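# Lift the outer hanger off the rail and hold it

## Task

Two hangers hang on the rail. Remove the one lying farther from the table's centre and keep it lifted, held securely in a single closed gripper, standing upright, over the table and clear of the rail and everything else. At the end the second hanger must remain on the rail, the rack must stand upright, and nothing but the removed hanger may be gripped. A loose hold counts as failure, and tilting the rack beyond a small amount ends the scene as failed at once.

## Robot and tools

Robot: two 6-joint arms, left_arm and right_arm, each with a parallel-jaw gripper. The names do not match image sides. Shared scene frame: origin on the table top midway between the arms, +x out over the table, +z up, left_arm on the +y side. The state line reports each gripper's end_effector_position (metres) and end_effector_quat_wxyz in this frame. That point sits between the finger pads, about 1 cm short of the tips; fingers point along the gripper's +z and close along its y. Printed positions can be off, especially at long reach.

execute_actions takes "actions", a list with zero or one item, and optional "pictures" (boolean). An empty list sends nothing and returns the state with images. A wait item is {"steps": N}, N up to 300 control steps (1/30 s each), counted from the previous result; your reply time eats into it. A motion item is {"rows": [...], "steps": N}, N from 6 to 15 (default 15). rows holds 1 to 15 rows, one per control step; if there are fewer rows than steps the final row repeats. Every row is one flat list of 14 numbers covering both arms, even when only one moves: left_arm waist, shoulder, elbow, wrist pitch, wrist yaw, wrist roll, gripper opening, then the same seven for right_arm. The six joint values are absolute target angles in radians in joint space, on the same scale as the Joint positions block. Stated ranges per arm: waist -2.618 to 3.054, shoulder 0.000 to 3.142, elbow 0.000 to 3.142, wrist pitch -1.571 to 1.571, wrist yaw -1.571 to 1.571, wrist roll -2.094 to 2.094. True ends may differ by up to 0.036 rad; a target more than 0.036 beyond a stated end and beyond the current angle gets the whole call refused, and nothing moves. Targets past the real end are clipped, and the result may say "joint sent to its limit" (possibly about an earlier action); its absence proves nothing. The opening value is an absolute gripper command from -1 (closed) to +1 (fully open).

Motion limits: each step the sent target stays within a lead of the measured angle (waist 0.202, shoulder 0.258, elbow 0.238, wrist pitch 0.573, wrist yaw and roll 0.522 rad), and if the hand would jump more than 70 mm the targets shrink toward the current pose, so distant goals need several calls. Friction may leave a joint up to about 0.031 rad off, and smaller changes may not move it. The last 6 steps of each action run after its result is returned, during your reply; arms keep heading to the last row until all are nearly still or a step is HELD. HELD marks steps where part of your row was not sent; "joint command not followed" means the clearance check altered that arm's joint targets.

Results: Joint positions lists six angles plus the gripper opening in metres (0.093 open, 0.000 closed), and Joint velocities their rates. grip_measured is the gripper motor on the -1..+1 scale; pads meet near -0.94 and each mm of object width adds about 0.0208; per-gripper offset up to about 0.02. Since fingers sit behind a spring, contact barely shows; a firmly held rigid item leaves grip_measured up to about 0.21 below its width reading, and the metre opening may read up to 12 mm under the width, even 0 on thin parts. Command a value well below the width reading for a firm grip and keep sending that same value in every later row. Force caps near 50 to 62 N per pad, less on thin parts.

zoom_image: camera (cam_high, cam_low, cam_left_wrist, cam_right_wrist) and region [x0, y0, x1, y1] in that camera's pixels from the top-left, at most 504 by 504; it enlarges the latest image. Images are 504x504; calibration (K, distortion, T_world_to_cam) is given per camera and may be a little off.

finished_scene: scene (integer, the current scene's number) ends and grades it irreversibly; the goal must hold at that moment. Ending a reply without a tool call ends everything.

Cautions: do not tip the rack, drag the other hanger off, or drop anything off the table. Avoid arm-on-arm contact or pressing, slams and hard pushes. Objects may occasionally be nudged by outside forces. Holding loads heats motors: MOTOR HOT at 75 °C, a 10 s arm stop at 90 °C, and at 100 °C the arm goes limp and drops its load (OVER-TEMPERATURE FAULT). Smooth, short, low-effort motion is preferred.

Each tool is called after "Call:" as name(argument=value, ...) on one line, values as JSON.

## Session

Call:
execute_actions(actions=[])

Scene clock: 0.00 s of 4000.00 s.
left_arm: end_effector_position=(+0.3542, +0.2188, +0.4042) grip_measured=+0.994 end_effector_quat_wxyz=(+0.711, +0.004, +0.703, -0.009) | right_arm: end_effector_position=(+0.3263, -0.3370, +0.3945) grip_measured=+1.000 end_effector_quat_wxyz=(+0.699, +0.055, +0.710, -0.063)
Joint positions: left_arm=[ 0.001  1.043  1.043  0.011 -0.005 -0.008  0.093] | right_arm=[ 0.003  1.062  1.038  0.009  0.014 -0.012  0.093]
Joint velocities: left_arm=[-0.007 -0.002 -0.007  0.007 -0.095 -0.007  0.   ] | right_arm=[ 0.002 -0.032 -0.022 -0.022 -0.095  0.037  0.   ]

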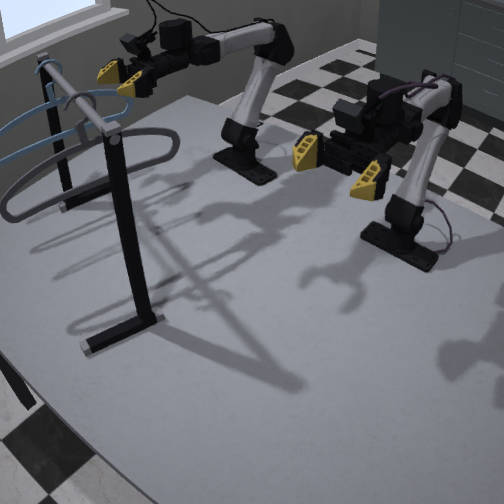

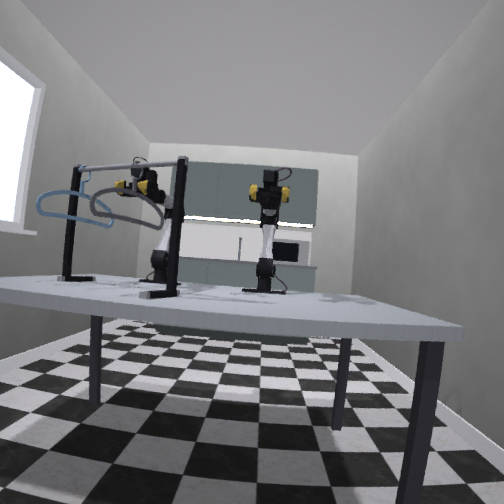

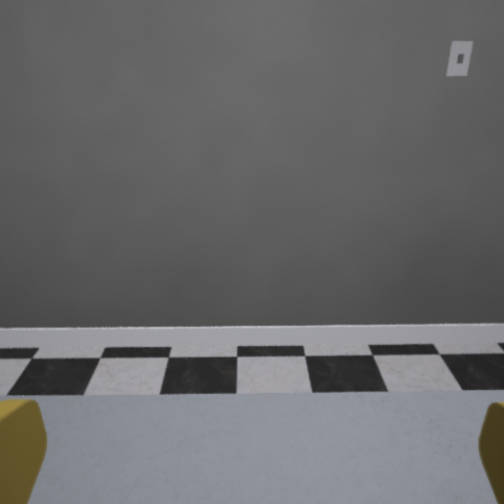

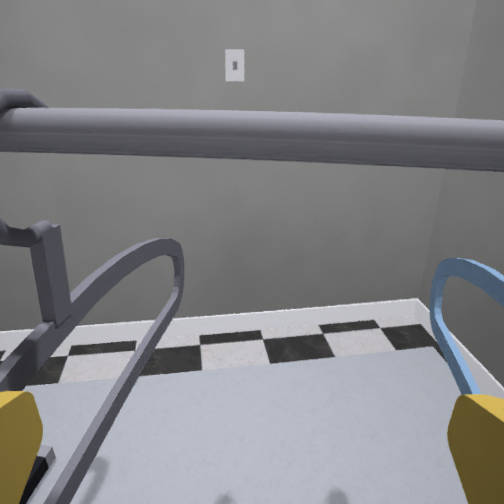

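Call:
execute_actions(actions=[{"rows":[[0.001,1.043,1.043,0.011,-0.005,-0.008,1,0,1.067,1.09,-0.07,0.014,-0.012,1],[0.001,1.043,1.043,0.011,-0.005,-0.008,1,0,1.072,1.14,-0.14,0.014,-0.012,0.9],[0.001,1.043,1.043,0.011,-0.005,-0.008,1,-0.02,1.077,1.19,-0.21,0.014,-0.012,0.8],[0.001,1.043,1.043,0.011,-0.005,-0.008,1,-0.05,1.082,1.24,-0.28,0.014,-0.012,0.7],[0.001,1.043,1.043,0.011,-0.005,-0.008,1,-0.08,1.087,1.29,-0.35,0.014,-0.012,0.6],[0.001,1.043,1.043,0.011,-0.005,-0.008,1,-0.11,1.092,1.34,-0.42,0.014,-0.012,0.5],[0.001,1.043,1.043,0.011,-0.005,-0.008,1,-0.14,1.097,1.39,-0.49,0.014,-0.012,0.4],[0.001,1.043,1.043,0.011,-0.005,-0.008,1,-0.17,1.102,1.44,-0.56,0.014,-0.012,0.3],[0.001,1.043,1.043,0.011,-0.005,-0.008,1,-0.2,1.107,1.49,-0.63,0.014,-0.012,0.2],[0.001,1.043,1.043,0.011,-0.005,-0.008,1,-0.23,1.112,1.54,-0.7,0.014,-0.012,0.1],[0.001,1.043,1.043,0.011,-0.005,-0.008,1,-0.26,1.117,1.59,-0.77,0.014,-0.012,0],[0.001,1.043,1.043,0.011,-0.005,-0.008,1,-0.29,1.122,1.64,-0.84,0.014,-0.012,0],[0.001,1.043,1.043,0.011,-0.005,-0.008,1,-0.32,1.127,1.69,-0.91,0.014,-0.012,0],[0.001,1.043,1.043,0.011,-0.005,-0.008,1,-0.34,1.133,1.74,-0.97,0.014,-0.012,0],[0.001,1.043,1.043,0.011,-0.005,-0.008,1,-0.35,1.133,1.76,-1.0,0.014,-0.012,0]]}])

Call:
execute_actions(actions=[{"steps":18}], pictures=true)

Call:
zoom_image(camera="cam_high", region=[0, 0, 200, 200])

Scene clock: 1.33 s of 4000.00 s.
left_arm: end_effector_position=(+0.3542, +0.2188, +0.4042) grip_measured=+0.994 end_effector_quat_wxyz=(+0.711, +0.004, +0.703, -0.009) | right_arm: end_effector_position=(+0.2902, -0.3840, +0.4610) grip_measured=+0.248 end_effector_quat_wxyz=(+0.674, +0.109, +0.723, -0.111)
Joint positions: left_arm=[ 0.001  1.043  1.043  0.011 -0.005 -0.008  0.093] | right_arm=[-0.146  1.089  1.391 -0.369  0.011 -0.012  0.057]
Joint velocities: left_arm=[-0.002 -0.017  0.002 -0.007  0.007 -0.051  0.   ] | right_arm=[-0.886  0.032  1.482 -1.619 -0.007 -0.007 -0.094]
Steps of this call (steps 1 to 31: nothing new was sent; steps 32 to 40: the first 9 steps of this action). Readings (joint positions):
32: left_arm=[0.001 1.043 1.043 0.011 -0.005 -0.008] | right_arm=[0.003 1.062 1.044 -0.002 0.014 -0.012]
33: left_arm=[0.001 1.043 1.043 0.011 -0.005 -0.008] | right_arm=[0.003 1.063 1.061 -0.031 0.014 -0.012]
35: left_arm=[0.001 1.043 1.043 0.011 -0.005 -0.008] | right_arm=[-0.009 1.072 1.131 -0.115 0.011 -0.012]
39: left_arm=[0.001 1.043 1.043 0.011 -0.005 -0.008] | right_arm=[-0.114 1.087 1.337 -0.314 0.010 -0.012]
40: the state above

Scene clock: 1.93 s of 4000.00 s.
left_arm: end_effector_position=(+0.3542, +0.2188, +0.4042) grip_measured=+0.994 end_effector_quat_wxyz=(+0.711, +0.004, +0.703, -0.009) | right_arm: end_effector_position=(+0.2101, -0.4202, +0.4648) grip_measured=+0.003 end_effector_quat_wxyz=(+0.560, +0.200, +0.789, -0.153)
Joint positions: left_arm=[ 0.001  1.043  1.043  0.011 -0.005 -0.008  0.093] | right_arm=[-0.341  1.119  1.75  -0.964  0.016 -0.012  0.045]
Joint velocities: left_arm=[-0.002 -0.007  0.002 -0.051  0.022  0.007  0.   ] | right_arm=[-0.012  0.007  0.007 -0.168  0.037  0.022  0.   ]
Kept back: nothing.
Steps of this call (steps 1 to 6: the last 6 steps of your previous action; steps 7 to 18: the robot went on to your last target). Readings (joint positions):
1: left_arm=[0.001 1.043 1.043 0.011 -0.005 -0.008] | right_arm=[-0.177 1.091 1.443 -0.427 0.012 -0.012]
2: left_arm=[0.001 1.043 1.043 0.011 -0.005 -0.008] | right_arm=[-0.207 1.093 1.495 -0.486 0.012 -0.012]
4: left_arm=[0.001 1.043 1.043 0.011 -0.005 -0.008] | right_arm=[-0.267 1.099 1.597 -0.611 0.013 -0.012]
8: left_arm=[0.001 1.043 1.043 0.011 -0.005 -0.008] | right_arm=[-0.338 1.107 1.738 -0.808 0.016 -0.012]
18: the state above
camera_calibration (this result's frames):
cam_right_wrist: T_world_to_cam=[[-0.488508, -0.872172, 0.0260061, -0.278109], [-0.618496, 0.325092, -0.715386, 0.638084], [0.615485, -0.365557, -0.698245, 0.12565], [0, 0, 0, 1]] pos_world=[0.181458, -0.404062, 0.551443]

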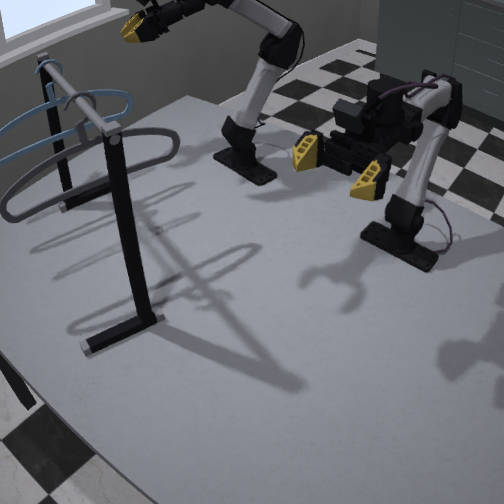

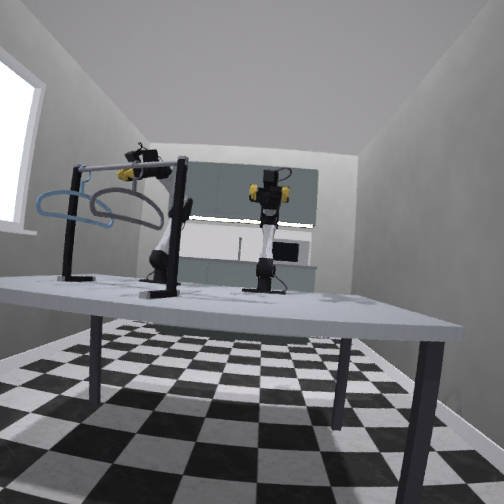

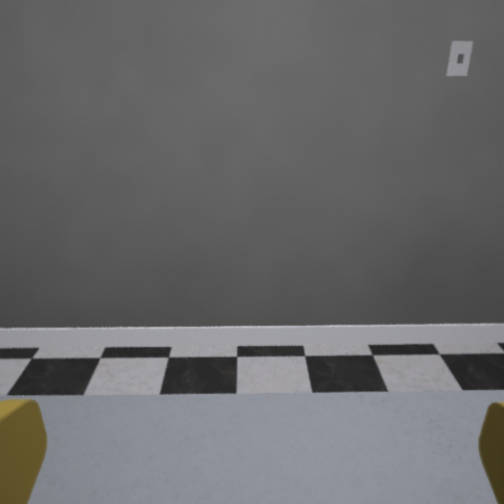

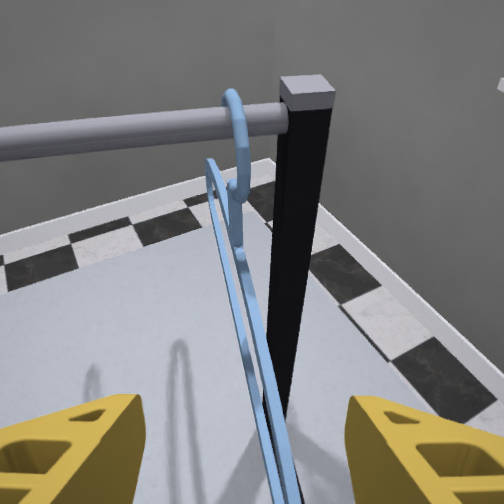

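Region (0, 0, 200, 200) of cam_high's 504x504 image, scaled by 2.520, with more detail than that image has.

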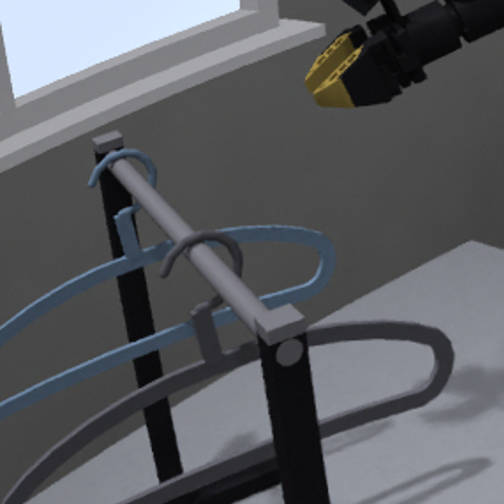

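Call:
execute_actions(actions=[{"rows":[[0.001,1.043,1.043,0.011,-0.005,-0.008,1,-0.33,1.15,1.74,-0.97,0.014,-0.012,0.2],[0.001,1.043,1.043,0.011,-0.005,-0.008,1,-0.32,1.175,1.732,-0.96,0.014,-0.012,0.2],[0.001,1.043,1.043,0.011,-0.005,-0.008,1,-0.32,1.2,1.724,-0.95,0.014,-0.012,0.2],[0.001,1.043,1.043,0.011,-0.005,-0.008,1,-0.32,1.225,1.716,-0.94,0.014,-0.012,0.2],[0.001,1.043,1.043,0.011,-0.005,-0.008,1,-0.32,1.25,1.708,-0.93,0.014,-0.012,0.2],[0.001,1.043,1.043,0.011,-0.005,-0.008,1,-0.32,1.275,1.7,-0.92,0.014,-0.012,0.2],[0.001,1.043,1.043,0.011,-0.005,-0.008,1,-0.32,1.3,1.692,-0.91,0.014,-0.012,0.2],[0.001,1.043,1.043,0.011,-0.005,-0.008,1,-0.32,1.325,1.684,-0.9,0.014,-0.012,0.2],[0.001,1.043,1.043,0.011,-0.005,-0.008,1,-0.32,1.35,1.676,-0.89,0.014,-0.012,0.2],[0.001,1.043,1.043,0.011,-0.005,-0.008,1,-0.32,1.375,1.668,-0.89,0.014,-0.012,0.2],[0.001,1.043,1.043,0.011,-0.005,-0.008,1,-0.32,1.4,1.66,-0.89,0.014,-0.012,0.2],[0.001,1.043,1.043,0.011,-0.005,-0.008,1,-0.32,1.42,1.652,-0.89,0.014,-0.012,0.2],[0.001,1.043,1.043,0.011,-0.005,-0.008,1,-0.32,1.435,1.644,-0.89,0.014,-0.012,0.2],[0.001,1.043,1.043,0.011,-0.005,-0.008,1,-0.32,1.45,1.644,-0.89,0.014,-0.012,0.2]]}])

Call:
execute_actions(actions=[{"steps":16}], pictures=true)

Call:
zoom_image(camera="cam_high", region=[0, 20, 160, 180])

Scene clock: 4.87 s of 4000.00 s.
left_arm: end_effector_position=(+0.3542, +0.2188, +0.4042) grip_measured=+0.994 end_effector_quat_wxyz=(+0.711, +0.004, +0.703, -0.009) | right_arm: end_effector_position=(+0.2640, -0.4449, +0.4203) grip_measured=+0.197 end_effector_quat_wxyz=(+0.510, +0.204, +0.824, -0.137)
Joint positions: left_arm=[ 0.001  1.043  1.043  0.011 -0.005 -0.008  0.093] | right_arm=[-0.329  1.278  1.731 -0.91   0.016 -0.012  0.055]
Joint velocities: left_arm=[-0.007 -0.017  0.002 -0.022  0.022 -0.007 -0.002] | right_arm=[-0.002  0.842 -0.276  0.227  0.007 -0.022 -0.001]
Steps of this call (steps 1 to 30: the robot went on to your last target; steps 31 to 79: nothing new was sent; steps 80 to 88: the first 9 steps of this action). Readings (joint positions):
80: left_arm=[0.001 1.043 1.043 0.011 -0.005 -0.008] | right_arm=[-0.341 1.120 1.750 -0.978 0.016 -0.012]
81: left_arm=[0.001 1.043 1.043 0.011 -0.005 -0.008] | right_arm=[-0.339 1.124 1.750 -0.974 0.016 -0.012]
83: left_arm=[0.001 1.043 1.043 0.011 -0.005 -0.008] | right_arm=[-0.332 1.148 1.750 -0.960 0.016 -0.012]
87: left_arm=[0.001 1.043 1.043 0.011 -0.005 -0.008] | right_arm=[-0.329 1.248 1.740 -0.920 0.016 -0.012]
88: the state above

Scene clock: 5.40 s of 4000.00 s.
left_arm: end_effector_position=(+0.3542, +0.2188, +0.4042) grip_measured=+0.994 end_effector_quat_wxyz=(+0.711, +0.004, +0.703, -0.009) | right_arm: end_effector_position=(+0.3086, -0.4684, +0.3288) grip_measured=+0.197 end_effector_quat_wxyz=(+0.412, +0.216, +0.878, -0.112)
Joint positions: left_arm=[ 0.001  1.043  1.043  0.011 -0.005 -0.008  0.093] | right_arm=[-0.329  1.459  1.657 -0.888  0.016 -0.012  0.055]
Joint velocities: left_arm=[-0.017  0.002  0.002  0.11  -0.022  0.007 -0.001] | right_arm=[-0.002 -0.012 -0.007  0.007 -0.051 -0.007 -0.   ]
Kept back: nothing.
Steps of this call (steps 1 to 6: the last 6 steps of your previous action; steps 7 to 16: the robot went on to your last target). Readings (joint positions):
1: left_arm=[0.001 1.043 1.043 0.011 -0.005 -0.008] | right_arm=[-0.329 1.308 1.721 -0.902 0.016 -0.012]
2: left_arm=[0.001 1.043 1.043 0.011 -0.005 -0.008] | right_arm=[-0.329 1.338 1.710 -0.897 0.016 -0.012]
4: left_arm=[0.001 1.043 1.043 0.011 -0.005 -0.008] | right_arm=[-0.329 1.394 1.688 -0.891 0.016 -0.012]
8: left_arm=[0.001 1.043 1.043 0.011 -0.005 -0.008] | right_arm=[-0.329 1.461 1.659 -0.891 0.016 -0.012]
16: the state above
camera_calibration (this result's frames):
cam_right_wrist: T_world_to_cam=[[-0.469736, -0.882332, 0.0289514, -0.280015], [-0.804159, 0.414127, -0.426412, 0.621437], [0.364247, -0.223582, -0.904066, 0.164181], [0, 0, 0, 1]] pos_world=[0.308399, -0.467712, 0.421526]

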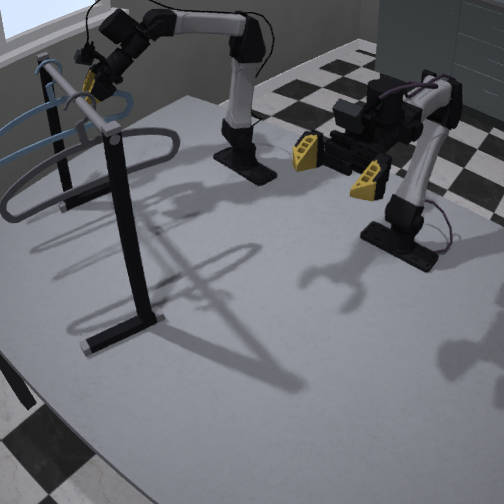

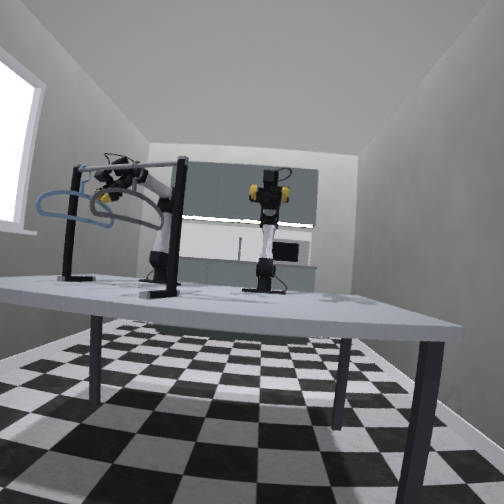

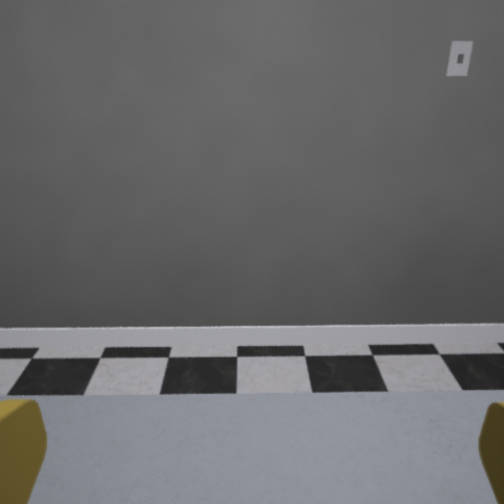

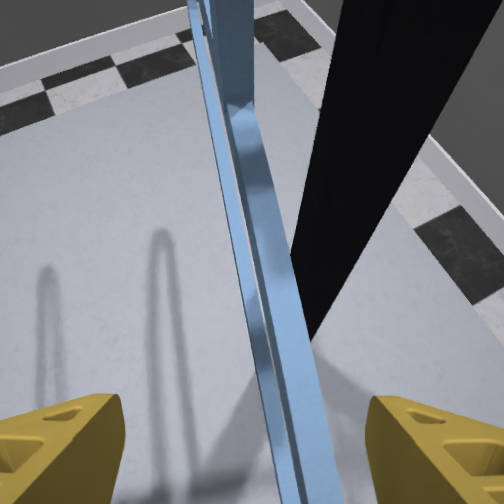

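Region (0, 20, 160, 180) of cam_high's 504x504 image, scaled by 3.150, with more detail than that image has.

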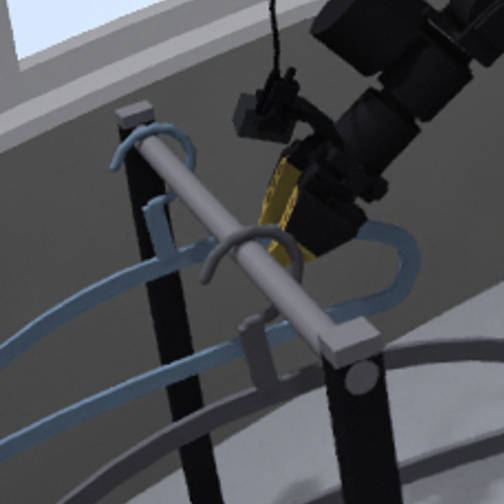

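Call:
execute_actions(actions=[{"rows":[[0.001,1.043,1.043,0.011,-0.005,-0.008,1,-0.32,1.49,1.644,-0.89,0.014,-0.012,0.2],[0.001,1.043,1.043,0.011,-0.005,-0.008,1,-0.32,1.51,1.644,-0.89,0.014,-0.012,0.2]],"steps":10}])

Call:
execute_actions(actions=[{"rows":[[0.001,1.043,1.043,0.011,-0.005,-0.008,1,-0.32,1.51,1.644,-0.89,0.014,-0.012,0.05],[0.001,1.043,1.043,0.011,-0.005,-0.008,1,-0.32,1.51,1.644,-0.89,0.014,-0.012,-0.1],[0.001,1.043,1.043,0.011,-0.005,-0.008,1,-0.32,1.51,1.644,-0.89,0.014,-0.012,-0.2],[0.001,1.043,1.043,0.011,-0.005,-0.008,1,-0.32,1.51,1.644,-0.89,0.014,-0.012,-0.3],[0.001,1.043,1.043,0.011,-0.005,-0.008,1,-0.32,1.51,1.644,-0.89,0.014,-0.012,-0.4],[0.001,1.043,1.043,0.011,-0.005,-0.008,1,-0.32,1.51,1.644,-0.89,0.014,-0.012,-0.5],[0.001,1.043,1.043,0.011,-0.005,-0.008,1,-0.32,1.51,1.644,-0.89,0.014,-0.012,-0.58],[0.001,1.043,1.043,0.011,-0.005,-0.008,1,-0.32,1.51,1.644,-0.89,0.014,-0.012,-0.66]]}])

Call:
execute_actions(actions=[{"steps":10}], pictures=true)

Call:
zoom_image(camera="cam_low", region=[30, 140, 160, 240])

Scene clock: 6.10 s of 4000.00 s.
left_arm: end_effector_position=(+0.3542, +0.2188, +0.4042) grip_measured=+0.994 end_effector_quat_wxyz=(+0.711, +0.004, +0.703, -0.009) | right_arm: end_effector_position=(+0.3120, -0.4702, +0.3229) grip_measured=+0.197 end_effector_quat_wxyz=(+0.405, +0.216, +0.881, -0.111)
Joint positions: left_arm=[ 0.001  1.043  1.043  0.011 -0.005 -0.008  0.093] | right_arm=[-0.329  1.475  1.657 -0.886  0.016 -0.012  0.055]
Joint velocities: left_arm=[-0.012 -0.007 -0.022 -0.037 -0.066  0.007 -0.001] | right_arm=[-0.002  0.217 -0.002  0.022  0.007 -0.066  0.001]
Steps of this call (steps 1 to 15: the robot went on to your last target; steps 16 to 17: nothing new was sent; steps 18 to 21: the first 4 steps of this action). Readings (joint positions):
18: left_arm=[0.001 1.043 1.043 0.011 -0.005 -0.008] | right_arm=[-0.329 1.460 1.657 -0.888 0.016 -0.012]
19: left_arm=[0.001 1.043 1.043 0.011 -0.005 -0.008] | right_arm=[-0.329 1.463 1.657 -0.887 0.016 -0.012]
21: the state above

Scene clock: 6.60 s of 4000.00 s.
left_arm: end_effector_position=(+0.3542, +0.2188, +0.4042) grip_measured=+0.994 end_effector_quat_wxyz=(+0.711, +0.004, +0.703, -0.009) | right_arm: end_effector_position=(+0.3164, -0.4720, +0.3141) grip_measured=-0.649 end_effector_quat_wxyz=(+0.396, +0.217, +0.886, -0.108)
Joint positions: left_arm=[ 0.001  1.043  1.043  0.011 -0.005 -0.008  0.093] | right_arm=[-0.329  1.498  1.657 -0.885  0.015 -0.012  0.014]
Joint velocities: left_arm=[ 0.012  0.002  0.002  0.095  0.022  0.022 -0.001] | right_arm=[-0.007  0.002 -0.002  0.022 -0.037 -0.037 -0.018]
Steps of this call (steps 1 to 6: the last 6 steps of your previous action; steps 7 to 15: the first 9 steps of this action). Readings (joint positions):
7: left_arm=[0.001 1.043 1.043 0.011 -0.005 -0.008] | right_arm=[-0.329 1.498 1.657 -0.885 0.016 -0.012]
8: left_arm=[0.001 1.043 1.043 0.011 -0.005 -0.008] | right_arm=[-0.329 1.498 1.657 -0.885 0.016 -0.012]
10: left_arm=[0.001 1.043 1.043 0.011 -0.005 -0.008] | right_arm=[-0.329 1.498 1.657 -0.885 0.016 -0.012]
14: left_arm=[0.001 1.043 1.043 0.011 -0.005 -0.008] | right_arm=[-0.329 1.498 1.657 -0.885 0.015 -0.012]
15: the state above

Scene clock: 6.93 s of 4000.00 s.
left_arm: end_effector_position=(+0.3542, +0.2188, +0.4042) grip_measured=+0.994 end_effector_quat_wxyz=(+0.711, +0.004, +0.703, -0.009) | right_arm: end_effector_position=(+0.3164, -0.4720, +0.3141) grip_measured=-0.657 end_effector_quat_wxyz=(+0.396, +0.217, +0.886, -0.108)
Joint positions: left_arm=[ 0.001  1.043  1.043  0.011 -0.005 -0.008  0.093] | right_arm=[-0.329  1.498  1.657 -0.885  0.015 -0.012  0.014]
Joint velocities: left_arm=[ 0.002 -0.022  0.002 -0.037 -0.037 -0.095  0.002] | right_arm=[-0.007  0.017 -0.002 -0.066  0.037 -0.022 -0.   ]
Kept back: nothing.
Steps of this call (steps 1 to 6: the last 6 steps of your previous action; steps 7 to 10: the robot went on to your last target). Readings (joint positions):
1: left_arm=[0.001 1.043 1.043 0.011 -0.005 -0.008] | right_arm=[-0.329 1.498 1.657 -0.885 0.015 -0.012]
2: left_arm=[0.001 1.043 1.043 0.011 -0.005 -0.008] | right_arm=[-0.329 1.498 1.657 -0.885 0.016 -0.012]
4: left_arm=[0.001 1.043 1.043 0.011 -0.005 -0.008] | right_arm=[-0.329 1.498 1.657 -0.885 0.016 -0.012]
8: left_arm=[0.001 1.043 1.043 0.011 -0.005 -0.008] | right_arm=[-0.329 1.498 1.657 -0.885 0.015 -0.012]
10: the state above
camera_calibration (this result's frames):
cam_right_wrist: T_world_to_cam=[[-0.467636, -0.88346, 0.0285428, -0.280186], [-0.817763, 0.420152, -0.393365, 0.619649], [0.33553, -0.207293, -0.918939, 0.168727], [0, 0, 0, 1]] pos_world=[0.319088, -0.472904, 0.406795]

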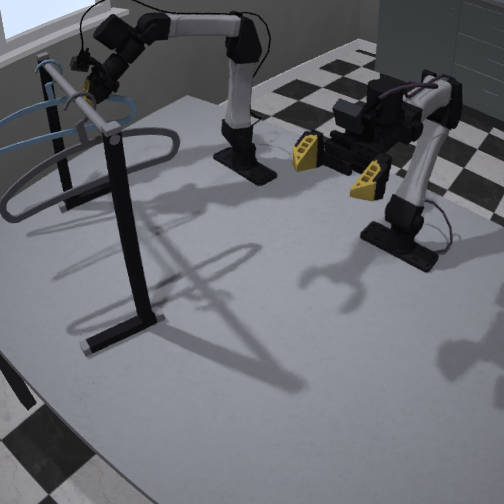

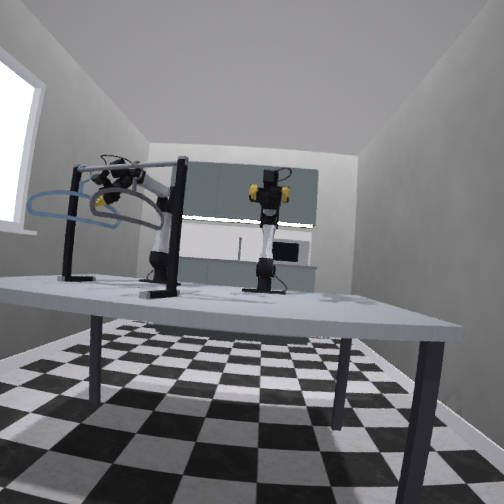

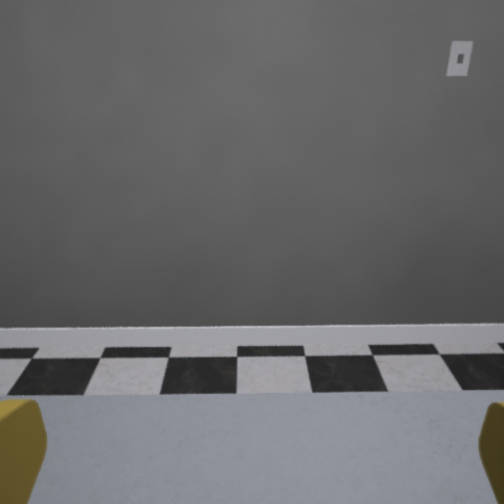

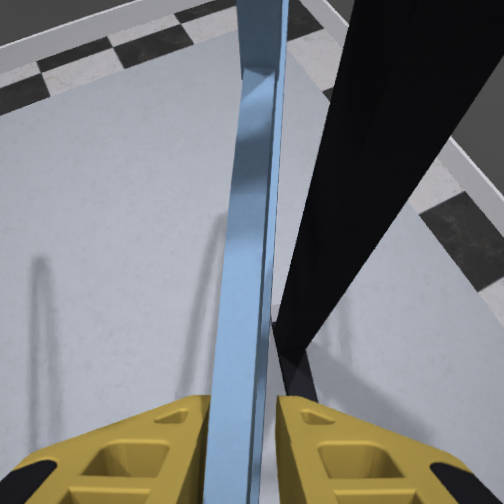

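Region (30, 140, 160, 240) of cam_low's 504x504 image, scaled by 3.877, with more detail than that image has; it fills the top 388 rows of this view, and the rest is white.

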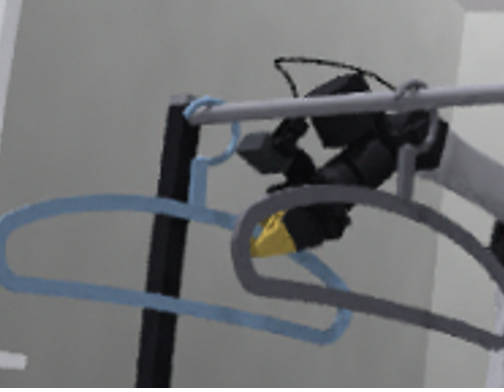

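Call:
execute_actions(actions=[{"rows":[[0.001,1.043,1.043,0.011,-0.005,-0.008,1,-0.32,1.51,1.66,-0.89,0.014,-0.012,-0.75],[0.001,1.043,1.043,0.011,-0.005,-0.008,1,-0.32,1.51,1.66,-0.89,0.014,-0.012,-0.85],[0.001,1.043,1.043,0.011,-0.005,-0.008,1,-0.32,1.51,1.66,-0.89,0.014,-0.012,-0.93],[0.001,1.043,1.043,0.011,-0.005,-0.008,1,-0.32,1.51,1.66,-0.89,0.014,-0.012,-1]],"steps":10}])

Call:
execute_actions(actions=[{"rows":[[0.001,1.043,1.043,0.011,-0.005,-0.008,1,-0.32,1.51,1.68,-0.895,0.014,-0.012,-1],[0.001,1.043,1.043,0.011,-0.005,-0.008,1,-0.32,1.51,1.692,-0.905,0.014,-0.012,-1],[0.001,1.043,1.043,0.011,-0.005,-0.008,1,-0.32,1.51,1.704,-0.915,0.014,-0.012,-1],[0.001,1.043,1.043,0.011,-0.005,-0.008,1,-0.32,1.51,1.716,-0.925,0.014,-0.012,-1],[0.001,1.043,1.043,0.011,-0.005,-0.008,1,-0.32,1.51,1.728,-0.935,0.014,-0.012,-1],[0.001,1.043,1.043,0.011,-0.005,-0.008,1,-0.32,1.51,1.74,-0.945,0.014,-0.012,-1],[0.001,1.043,1.043,0.011,-0.005,-0.008,1,-0.315,1.51,1.752,-0.955,0.014,-0.012,-1],[0.001,1.043,1.043,0.011,-0.005,-0.008,1,-0.31,1.51,1.764,-0.965,0.014,-0.012,-1],[0.001,1.043,1.043,0.011,-0.005,-0.008,1,-0.305,1.51,1.776,-0.975,0.014,-0.012,-1],[0.001,1.043,1.043,0.011,-0.005,-0.008,1,-0.30,1.51,1.788,-0.985,0.014,-0.012,-1],[0.001,1.043,1.043,0.011,-0.005,-0.008,1,-0.30,1.51,1.80,-0.995,0.014,-0.012,-1]]}])

Call:
execute_actions(actions=[{"steps":14}], pictures=true)

Call:
zoom_image(camera="cam_low", region=[50, 140, 140, 210])

Call:
zoom_image(camera="cam_high", region=[0, 20, 120, 140])

Scene clock: 8.97 s of 4000.00 s.
left_arm: end_effector_position=(+0.3542, +0.2188, +0.4042) grip_measured=+0.994 end_effector_quat_wxyz=(+0.711, +0.004, +0.703, -0.009) | right_arm: end_effector_position=(+0.3164, -0.4719, +0.3141) grip_measured=-0.946 end_effector_quat_wxyz=(+0.396, +0.217, +0.886, -0.108)
Joint positions: left_arm=[ 0.001  1.043  1.043  0.011 -0.005 -0.008  0.093] | right_arm=[-0.328  1.498  1.657 -0.885  0.015 -0.012  0.   ]
Joint velocities: left_arm=[-0.007  0.002 -0.012 -0.007  0.037 -0.022  0.   ] | right_arm=[-0.017 -0.007  0.002  0.11  -0.081 -0.007  0.   ]
Steps of this call (steps 1 to 15: the robot went on to your last target; steps 16 to 57: nothing new was sent; steps 58 to 61: the first 4 steps of this action). Readings (joint positions):
58: left_arm=[0.001 1.043 1.043 0.011 -0.005 -0.008] | right_arm=[-0.329 1.498 1.657 -0.885 0.015 -0.012]
59: left_arm=[0.001 1.043 1.043 0.011 -0.005 -0.008] | right_arm=[-0.329 1.498 1.657 -0.885 0.015 -0.012]
61: the state above

Scene clock: 9.47 s of 4000.00 s.
left_arm: end_effector_position=(+0.3542, +0.2188, +0.4042) grip_measured=+0.994 end_effector_quat_wxyz=(+0.711, +0.004, +0.703, -0.009) | right_arm: end_effector_position=(+0.3132, -0.4677, +0.3311) grip_measured=-0.964 end_effector_quat_wxyz=(+0.400, +0.214, +0.885, -0.108)
Joint positions: left_arm=[ 0.001  1.043  1.043  0.011 -0.005 -0.008  0.093] | right_arm=[-0.323  1.501  1.727 -0.943  0.015 -0.012  0.   ]
Joint velocities: left_arm=[ 0.007  0.002 -0.012  0.022 -0.007 -0.007 -0.   ] | right_arm=[ 0.095 -0.027  0.383 -0.212 -0.022 -0.081  0.   ]
Steps of this call (steps 1 to 6: the last 6 steps of your previous action; steps 7 to 15: the first 9 steps of this action). Readings (joint positions):
7: left_arm=[0.001 1.043 1.043 0.011 -0.005 -0.008] | right_arm=[-0.328 1.498 1.657 -0.885 0.015 -0.012]
8: left_arm=[0.001 1.043 1.043 0.011 -0.005 -0.008] | right_arm=[-0.328 1.498 1.657 -0.885 0.015 -0.012]
10: left_arm=[0.001 1.043 1.043 0.011 -0.005 -0.008] | right_arm=[-0.328 1.499 1.669 -0.897 0.015 -0.012]
14: left_arm=[0.001 1.043 1.043 0.011 -0.005 -0.008] | right_arm=[-0.326 1.501 1.714 -0.935 0.015 -0.012]
15: the state above

Scene clock: 9.93 s of 4000.00 s.
left_arm: end_effector_position=(+0.3542, +0.2188, +0.4042) grip_measured=+0.994 end_effector_quat_wxyz=(+0.711, +0.004, +0.703, -0.009) | right_arm: end_effector_position=(+0.3106, -0.4594, +0.3416) grip_measured=-0.964 end_effector_quat_wxyz=(+0.400, +0.207, +0.887, -0.104)
Joint positions: left_arm=[ 0.001  1.043  1.043  0.011 -0.005 -0.008  0.093] | right_arm=[-0.308  1.501  1.777 -0.995  0.015 -0.012  0.   ]
Joint velocities: left_arm=[-0.012 -0.007 -0.002 -0.037 -0.037 -0.037 -0.   ] | right_arm=[ 0.002 -0.032 -0.002  0.022 -0.022  0.022  0.   ]
Kept back: nothing.
Steps of this call (steps 1 to 6: the last 6 steps of your previous action; steps 7 to 14: the robot went on to your last target). Readings (joint positions):
1: left_arm=[0.001 1.043 1.043 0.011 -0.005 -0.008] | right_arm=[-0.319 1.501 1.740 -0.952 0.015 -0.012]
2: left_arm=[0.001 1.043 1.043 0.011 -0.005 -0.008] | right_arm=[-0.315 1.501 1.753 -0.960 0.015 -0.012]
4: left_arm=[0.001 1.043 1.043 0.011 -0.005 -0.008] | right_arm=[-0.308 1.501 1.771 -0.970 0.015 -0.012]
8: left_arm=[0.001 1.043 1.043 0.011 -0.005 -0.008] | right_arm=[-0.308 1.501 1.777 -0.982 0.015 -0.012]
14: the state above
camera_calibration (this result's frames):
cam_right_wrist: T_world_to_cam=[[-0.448935, -0.893099, 0.0288187, -0.282859], [-0.824254, 0.401443, -0.399311, 0.615862], [0.345055, -0.203018, -0.916363, 0.196655], [0, 0, 0, 1]] pos_world=[0.312784, -0.45993, 0.434279]

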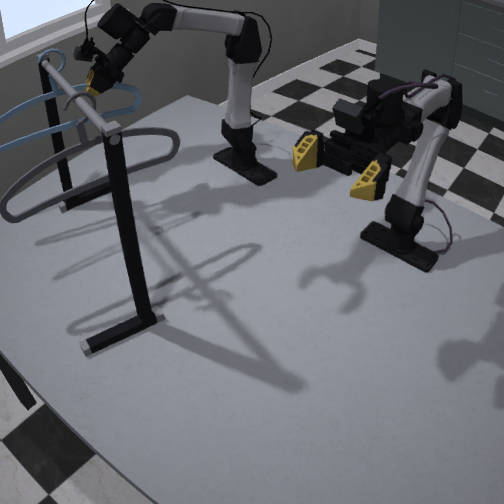

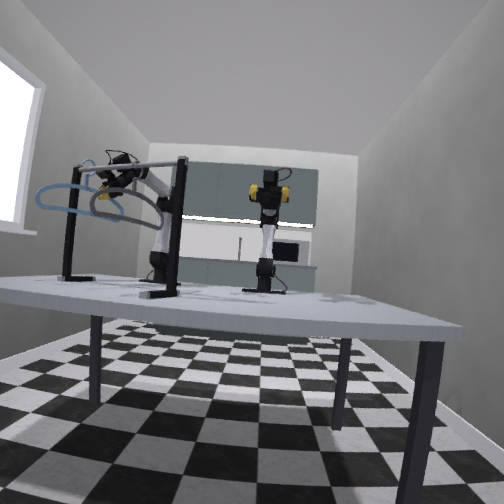

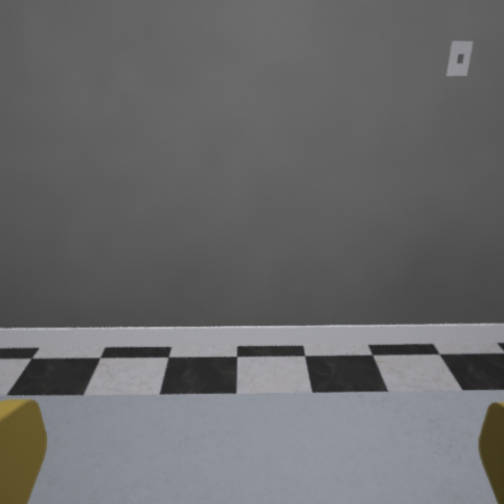

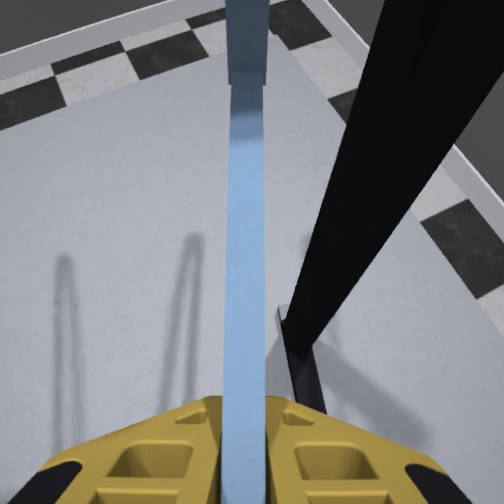

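Region (50, 140, 140, 210) of cam_low's 504x504 image, scaled by 5.600, with more detail than that image has.

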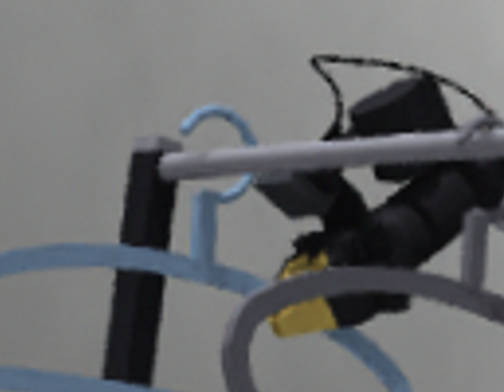

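Region (0, 20, 120, 140) of cam_high's 504x504 image, scaled by 4.200, with more detail than that image has.

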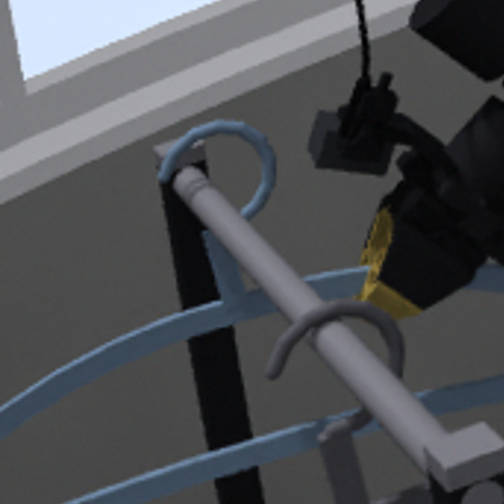

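Call:
execute_actions(actions=[{"rows":[[0.001,1.043,1.043,0.011,-0.005,-0.008,1,-0.30,1.485,1.76,-0.995,0.014,-0.012,-1],[0.001,1.043,1.043,0.011,-0.005,-0.008,1,-0.30,1.47,1.748,-0.995,0.014,-0.012,-1],[0.001,1.043,1.043,0.011,-0.005,-0.008,1,-0.30,1.455,1.735,-0.995,0.014,-0.012,-1],[0.001,1.043,1.043,0.011,-0.005,-0.008,1,-0.30,1.44,1.72,-0.995,0.014,-0.012,-1],[0.001,1.043,1.043,0.011,-0.005,-0.008,1,-0.30,1.425,1.705,-0.995,0.014,-0.012,-1],[0.001,1.043,1.043,0.011,-0.005,-0.008,1,-0.30,1.41,1.69,-0.995,0.014,-0.012,-1],[0.001,1.043,1.043,0.011,-0.005,-0.008,1,-0.30,1.395,1.675,-0.995,0.014,-0.012,-1],[0.001,1.043,1.043,0.011,-0.005,-0.008,1,-0.30,1.38,1.66,-0.995,0.014,-0.012,-1],[0.001,1.043,1.043,0.011,-0.005,-0.008,1,-0.30,1.365,1.647,-0.995,0.014,-0.012,-1],[0.001,1.043,1.043,0.011,-0.005,-0.008,1,-0.30,1.35,1.634,-0.995,0.014,-0.012,-1],[0.001,1.043,1.043,0.011,-0.005,-0.008,1,-0.30,1.335,1.621,-0.995,0.014,-0.012,-1],[0.001,1.043,1.043,0.011,-0.005,-0.008,1,-0.30,1.32,1.608,-0.995,0.014,-0.012,-1],[0.001,1.043,1.043,0.011,-0.005,-0.008,1,-0.30,1.305,1.595,-0.995,0.014,-0.012,-1],[0.001,1.043,1.043,0.011,-0.005,-0.008,1,-0.30,1.29,1.58,-0.995,0.014,-0.012,-1]]}])

Call:
execute_actions(actions=[{"steps":10}], pictures=true)

Scene clock: 10.97 s of 4000.00 s.
left_arm: end_effector_position=(+0.3542, +0.2188, +0.4042) grip_measured=+0.994 end_effector_quat_wxyz=(+0.711, +0.004, +0.703, -0.009) | right_arm: end_effector_position=(+0.2885, -0.4483, +0.3413) grip_measured=-0.964 end_effector_quat_wxyz=(+0.401, +0.207, +0.886, -0.105)
Joint positions: left_arm=[ 0.001  1.043  1.043  0.011 -0.005 -0.008  0.093] | right_arm=[-0.308  1.409  1.693 -1.     0.015 -0.012  0.   ]
Joint velocities: left_arm=[-0.012  0.002 -0.007 -0.007 -0.022 -0.037 -0.001] | right_arm=[-0.002 -0.481 -0.374 -0.081  0.037  0.022  0.   ]
Steps of this call (steps 1 to 22: the robot went on to your last target; steps 23 to 31: the first 9 steps of this action). Readings (joint positions):
23: left_arm=[0.001 1.043 1.043 0.011 -0.005 -0.008] | right_arm=[-0.308 1.501 1.777 -0.998 0.015 -0.012]
24: left_arm=[0.001 1.043 1.043 0.011 -0.005 -0.008] | right_arm=[-0.308 1.499 1.777 -0.998 0.015 -0.012]
26: left_arm=[0.001 1.043 1.043 0.011 -0.005 -0.008] | right_arm=[-0.308 1.486 1.763 -0.997 0.015 -0.012]
30: left_arm=[0.001 1.043 1.043 0.011 -0.005 -0.008] | right_arm=[-0.308 1.425 1.706 -0.999 0.015 -0.012]
31: the state above

Scene clock: 11.30 s of 4000.00 s.
left_arm: end_effector_position=(+0.3542, +0.2188, +0.4042) grip_measured=+0.994 end_effector_quat_wxyz=(+0.711, +0.004, +0.703, -0.009) | right_arm: end_effector_position=(+0.2630, -0.4356, +0.3444) grip_measured=-0.964 end_effector_quat_wxyz=(+0.410, +0.206, +0.882, -0.107)
Joint positions: left_arm=[ 0.001  1.043  1.043  0.011 -0.005 -0.008  0.093] | right_arm=[-0.308  1.3    1.61  -1.007  0.015 -0.012  0.   ]
Joint velocities: left_arm=[-0.002 -0.012  0.002 -0.095 -0.051  0.066 -0.   ] | right_arm=[ 0.007 -0.012  0.007 -0.037  0.037  0.037  0.   ]
Kept back: nothing.
Steps of this call (steps 1 to 6: the last 6 steps of your previous action; steps 7 to 10: the robot went on to your last target). Readings (joint positions):
1: left_arm=[0.001 1.043 1.043 0.011 -0.005 -0.008] | right_arm=[-0.308 1.392 1.680 -1.000 0.015 -0.012]
2: left_arm=[0.001 1.043 1.043 0.011 -0.005 -0.008] | right_arm=[-0.308 1.375 1.667 -1.001 0.015 -0.012]
4: left_arm=[0.001 1.043 1.043 0.011 -0.005 -0.008] | right_arm=[-0.308 1.344 1.642 -1.001 0.015 -0.012]
8: left_arm=[0.001 1.043 1.043 0.011 -0.005 -0.008] | right_arm=[-0.308 1.301 1.611 -1.007 0.015 -0.012]
10: the state above
camera_calibration (this result's frames):
cam_right_wrist: T_world_to_cam=[[-0.449525, -0.892804, 0.0287761, -0.282721], [-0.815868, 0.397244, -0.420187, 0.571378], [0.363714, -0.212362, -0.906981, 0.208195], [0, 0, 0, 1]] pos_world=[0.263355, -0.435178, 0.43705]

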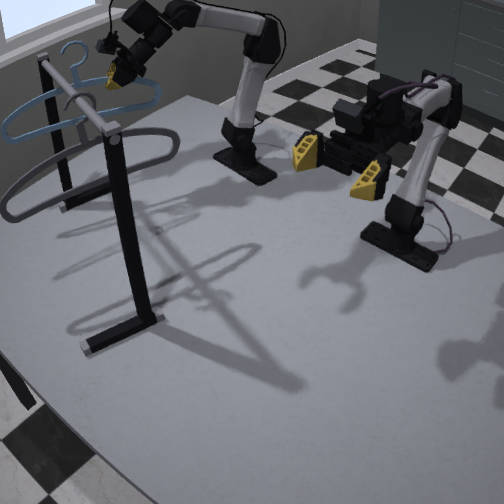

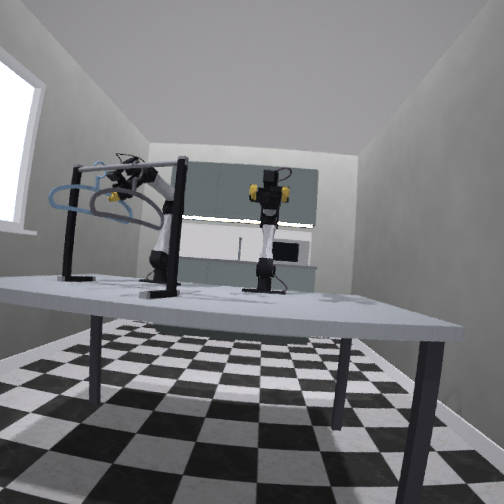

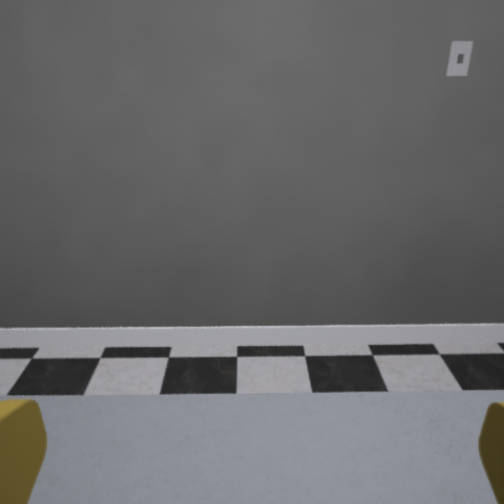

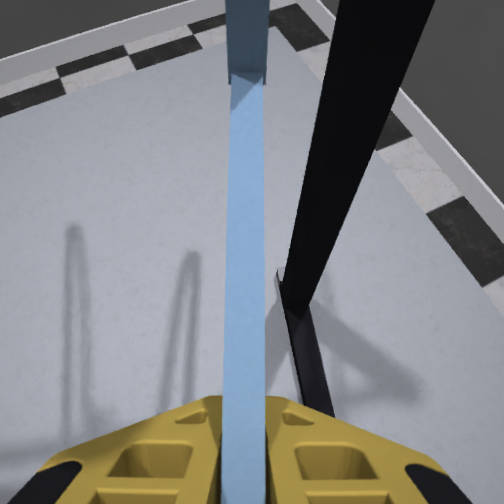

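Call:
execute_actions(actions=[{"rows":[[0.001,1.043,1.043,0.011,-0.005,-0.008,1,-0.29,1.26,1.55,-1.05,0.014,-0.012,-1],[0.001,1.043,1.043,0.011,-0.005,-0.008,1,-0.28,1.23,1.53,-1.08,0.014,-0.012,-1],[0.001,1.043,1.043,0.011,-0.005,-0.008,1,-0.27,1.2,1.51,-1.10,0.014,-0.012,-1],[0.001,1.043,1.043,0.011,-0.005,-0.008,1,-0.26,1.16,1.49,-1.12,0.014,-0.012,-1],[0.001,1.043,1.043,0.011,-0.005,-0.008,1,-0.25,1.12,1.47,-1.14,0.014,-0.012,-1],[0.001,1.043,1.043,0.011,-0.005,-0.008,1,-0.24,1.08,1.45,-1.16,0.014,-0.012,-1],[0.001,1.043,1.043,0.011,-0.005,-0.008,1,-0.23,1.04,1.43,-1.18,0.014,-0.012,-1],[0.001,1.043,1.043,0.011,-0.005,-0.008,1,-0.22,1.0,1.41,-1.2,0.014,-0.012,-1],[0.001,1.043,1.043,0.011,-0.005,-0.008,1,-0.22,0.96,1.39,-1.22,0.014,-0.012,-1],[0.001,1.043,1.043,0.011,-0.005,-0.008,1,-0.22,0.92,1.37,-1.24,0.014,-0.012,-1],[0.001,1.043,1.043,0.011,-0.005,-0.008,1,-0.22,0.88,1.355,-1.26,0.014,-0.012,-1],[0.001,1.043,1.043,0.011,-0.005,-0.008,1,-0.22,0.84,1.34,-1.28,0.014,-0.012,-1],[0.001,1.043,1.043,0.011,-0.005,-0.008,1,-0.22,0.80,1.33,-1.31,0.014,-0.012,-1],[0.001,1.043,1.043,0.011,-0.005,-0.008,1,-0.22,0.76,1.33,-1.34,0.014,-0.012,-1],[0.001,1.043,1.043,0.011,-0.005,-0.008,1,-0.22,0.72,1.33,-1.37,0.014,-0.012,-1]]}])

Call:
execute_actions(actions=[{"rows":[[0.001,1.043,1.043,0.011,-0.005,-0.008,1,-0.22,0.69,1.33,-1.39,0.014,-0.012,-1],[0.001,1.043,1.043,0.011,-0.005,-0.008,1,-0.22,0.66,1.33,-1.41,0.014,-0.012,-1],[0.001,1.043,1.043,0.011,-0.005,-0.008,1,-0.22,0.64,1.33,-1.43,0.014,-0.012,-1]]}])

Call:
execute_actions(actions=[{"steps":10}], pictures=true)

Scene clock: 14.07 s of 4000.00 s.
left_arm: end_effector_position=(+0.3542, +0.2188, +0.4042) grip_measured=+0.994 end_effector_quat_wxyz=(+0.711, +0.004, +0.703, -0.009) | right_arm: end_effector_position=(+0.1995, -0.3818, +0.3241) grip_measured=-0.964 end_effector_quat_wxyz=(+0.386, +0.176, +0.901, -0.086)
Joint positions: left_arm=[ 0.001  1.043  1.043  0.011 -0.005 -0.008  0.093] | right_arm=[-0.235  1.053  1.439 -1.144  0.015 -0.012  0.   ]
Joint velocities: left_arm=[-0.022  0.012 -0.012  0.007 -0.066  0.007  0.001] | right_arm=[ 0.198 -1.306 -0.476 -0.652 -0.051 -0.022  0.   ]
Steps of this call (steps 1 to 30: the robot went on to your last target; steps 31 to 74: nothing new was sent; steps 75 to 83: the first 9 steps of this action). Readings (joint positions):
75: left_arm=[0.001 1.043 1.043 0.011 -0.005 -0.008] | right_arm=[-0.306 1.296 1.604 -1.007 0.015 -0.012]
76: left_arm=[0.001 1.043 1.043 0.011 -0.005 -0.008] | right_arm=[-0.302 1.285 1.589 -1.011 0.016 -0.012]
78: left_arm=[0.001 1.043 1.043 0.011 -0.005 -0.008] | right_arm=[-0.286 1.244 1.545 -1.039 0.016 -0.012]
82: left_arm=[0.001 1.043 1.043 0.011 -0.005 -0.008] | right_arm=[-0.243 1.098 1.457 -1.124 0.015 -0.012]
83: the state above

Scene clock: 14.57 s of 4000.00 s.
left_arm: end_effector_position=(+0.3542, +0.2188, +0.4042) grip_measured=+0.994 end_effector_quat_wxyz=(+0.711, +0.004, +0.703, -0.009) | right_arm: end_effector_position=(+0.0779, -0.3305, +0.3218) grip_measured=-0.964 end_effector_quat_wxyz=(+0.414, +0.171, +0.889, -0.090)
Joint positions: left_arm=[ 0.001  1.043  1.043  0.011 -0.005 -0.008  0.093] | right_arm=[-0.229  0.635  1.357 -1.418  0.014 -0.012  0.   ]
Joint velocities: left_arm=[-0.007  0.012 -0.007 -0.066  0.051 -0.037  0.001] | right_arm=[-0.002  0.007 -0.042 -0.051  0.007  0.051  0.   ]
Steps of this call (steps 1 to 6: the last 6 steps of your previous action; steps 7 to 15: the first 9 steps of this action). Readings (joint positions):
7: left_arm=[0.001 1.043 1.043 0.011 -0.005 -0.008] | right_arm=[-0.229 0.759 1.360 -1.295 0.014 -0.012]
8: left_arm=[0.001 1.043 1.043 0.011 -0.005 -0.008] | right_arm=[-0.229 0.724 1.359 -1.320 0.014 -0.012]
10: left_arm=[0.001 1.043 1.043 0.011 -0.005 -0.008] | right_arm=[-0.229 0.667 1.359 -1.363 0.014 -0.012]
14: left_arm=[0.001 1.043 1.043 0.011 -0.005 -0.008] | right_arm=[-0.229 0.635 1.359 -1.413 0.014 -0.012]
15: the state above

Scene clock: 14.90 s of 4000.00 s.
left_arm: end_effector_position=(+0.3542, +0.2188, +0.4042) grip_measured=+0.994 end_effector_quat_wxyz=(+0.711, +0.004, +0.703, -0.009) | right_arm: end_effector_position=(+0.0758, -0.3296, +0.3190) grip_measured=-0.964 end_effector_quat_wxyz=(+0.408, +0.172, +0.893, -0.089)
Joint positions: left_arm=[ 0.001  1.043  1.043  0.011 -0.005 -0.008  0.093] | right_arm=[-0.229  0.635  1.357 -1.432  0.014 -0.012  0.   ]
Joint velocities: left_arm=[-0.012 -0.007 -0.002 -0.007  0.066 -0.051  0.   ] | right_arm=[-0.007  0.002  0.002 -0.066  0.007 -0.037  0.   ]
Kept back: nothing.
Steps of this call (steps 1 to 6: the last 6 steps of your previous action; steps 7 to 10: the robot went on to your last target). Readings (joint positions):
1: left_arm=[0.001 1.043 1.043 0.011 -0.005 -0.008] | right_arm=[-0.229 0.635 1.357 -1.422 0.014 -0.012]
2: left_arm=[0.001 1.043 1.043 0.011 -0.005 -0.008] | right_arm=[-0.229 0.635 1.357 -1.425 0.014 -0.012]
4: left_arm=[0.001 1.043 1.043 0.011 -0.005 -0.008] | right_arm=[-0.229 0.635 1.357 -1.428 0.014 -0.012]
8: left_arm=[0.001 1.043 1.043 0.011 -0.005 -0.008] | right_arm=[-0.229 0.635 1.357 -1.431 0.014 -0.012]
10: the state above
camera_calibration (this result's frames):
cam_right_wrist: T_world_to_cam=[[-0.376525, -0.925982, 0.0280581, -0.287812], [-0.850248, 0.333387, -0.407346, 0.343334], [0.367841, -0.177232, -0.912843, 0.288935], [0, 0, 0, 1]] pos_world=[0.0772686, -0.329763, 0.411684]

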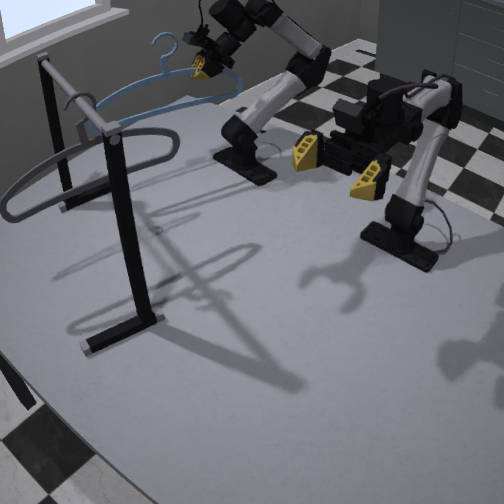

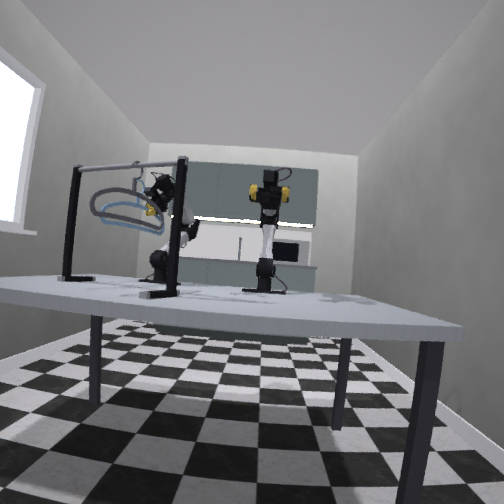

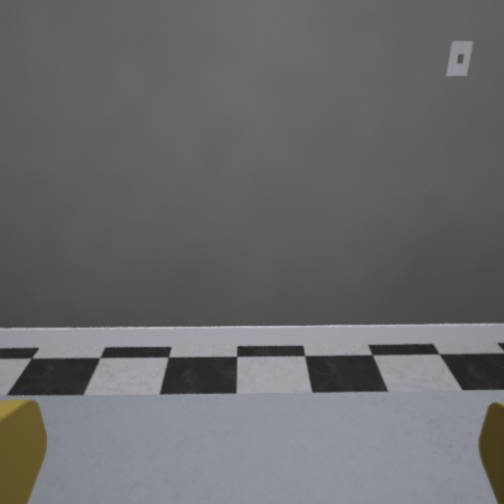

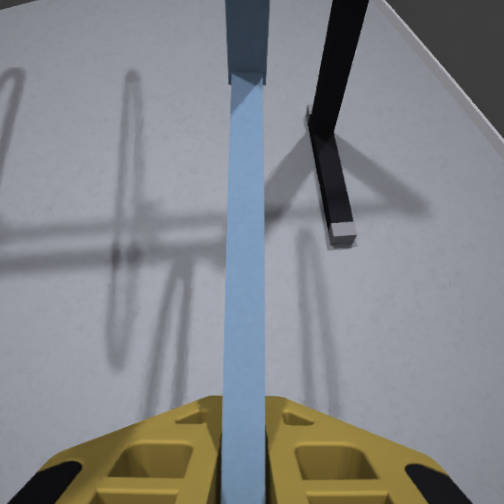

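Call:
finished_scene(scene=2)

The scene is finished: the task was done.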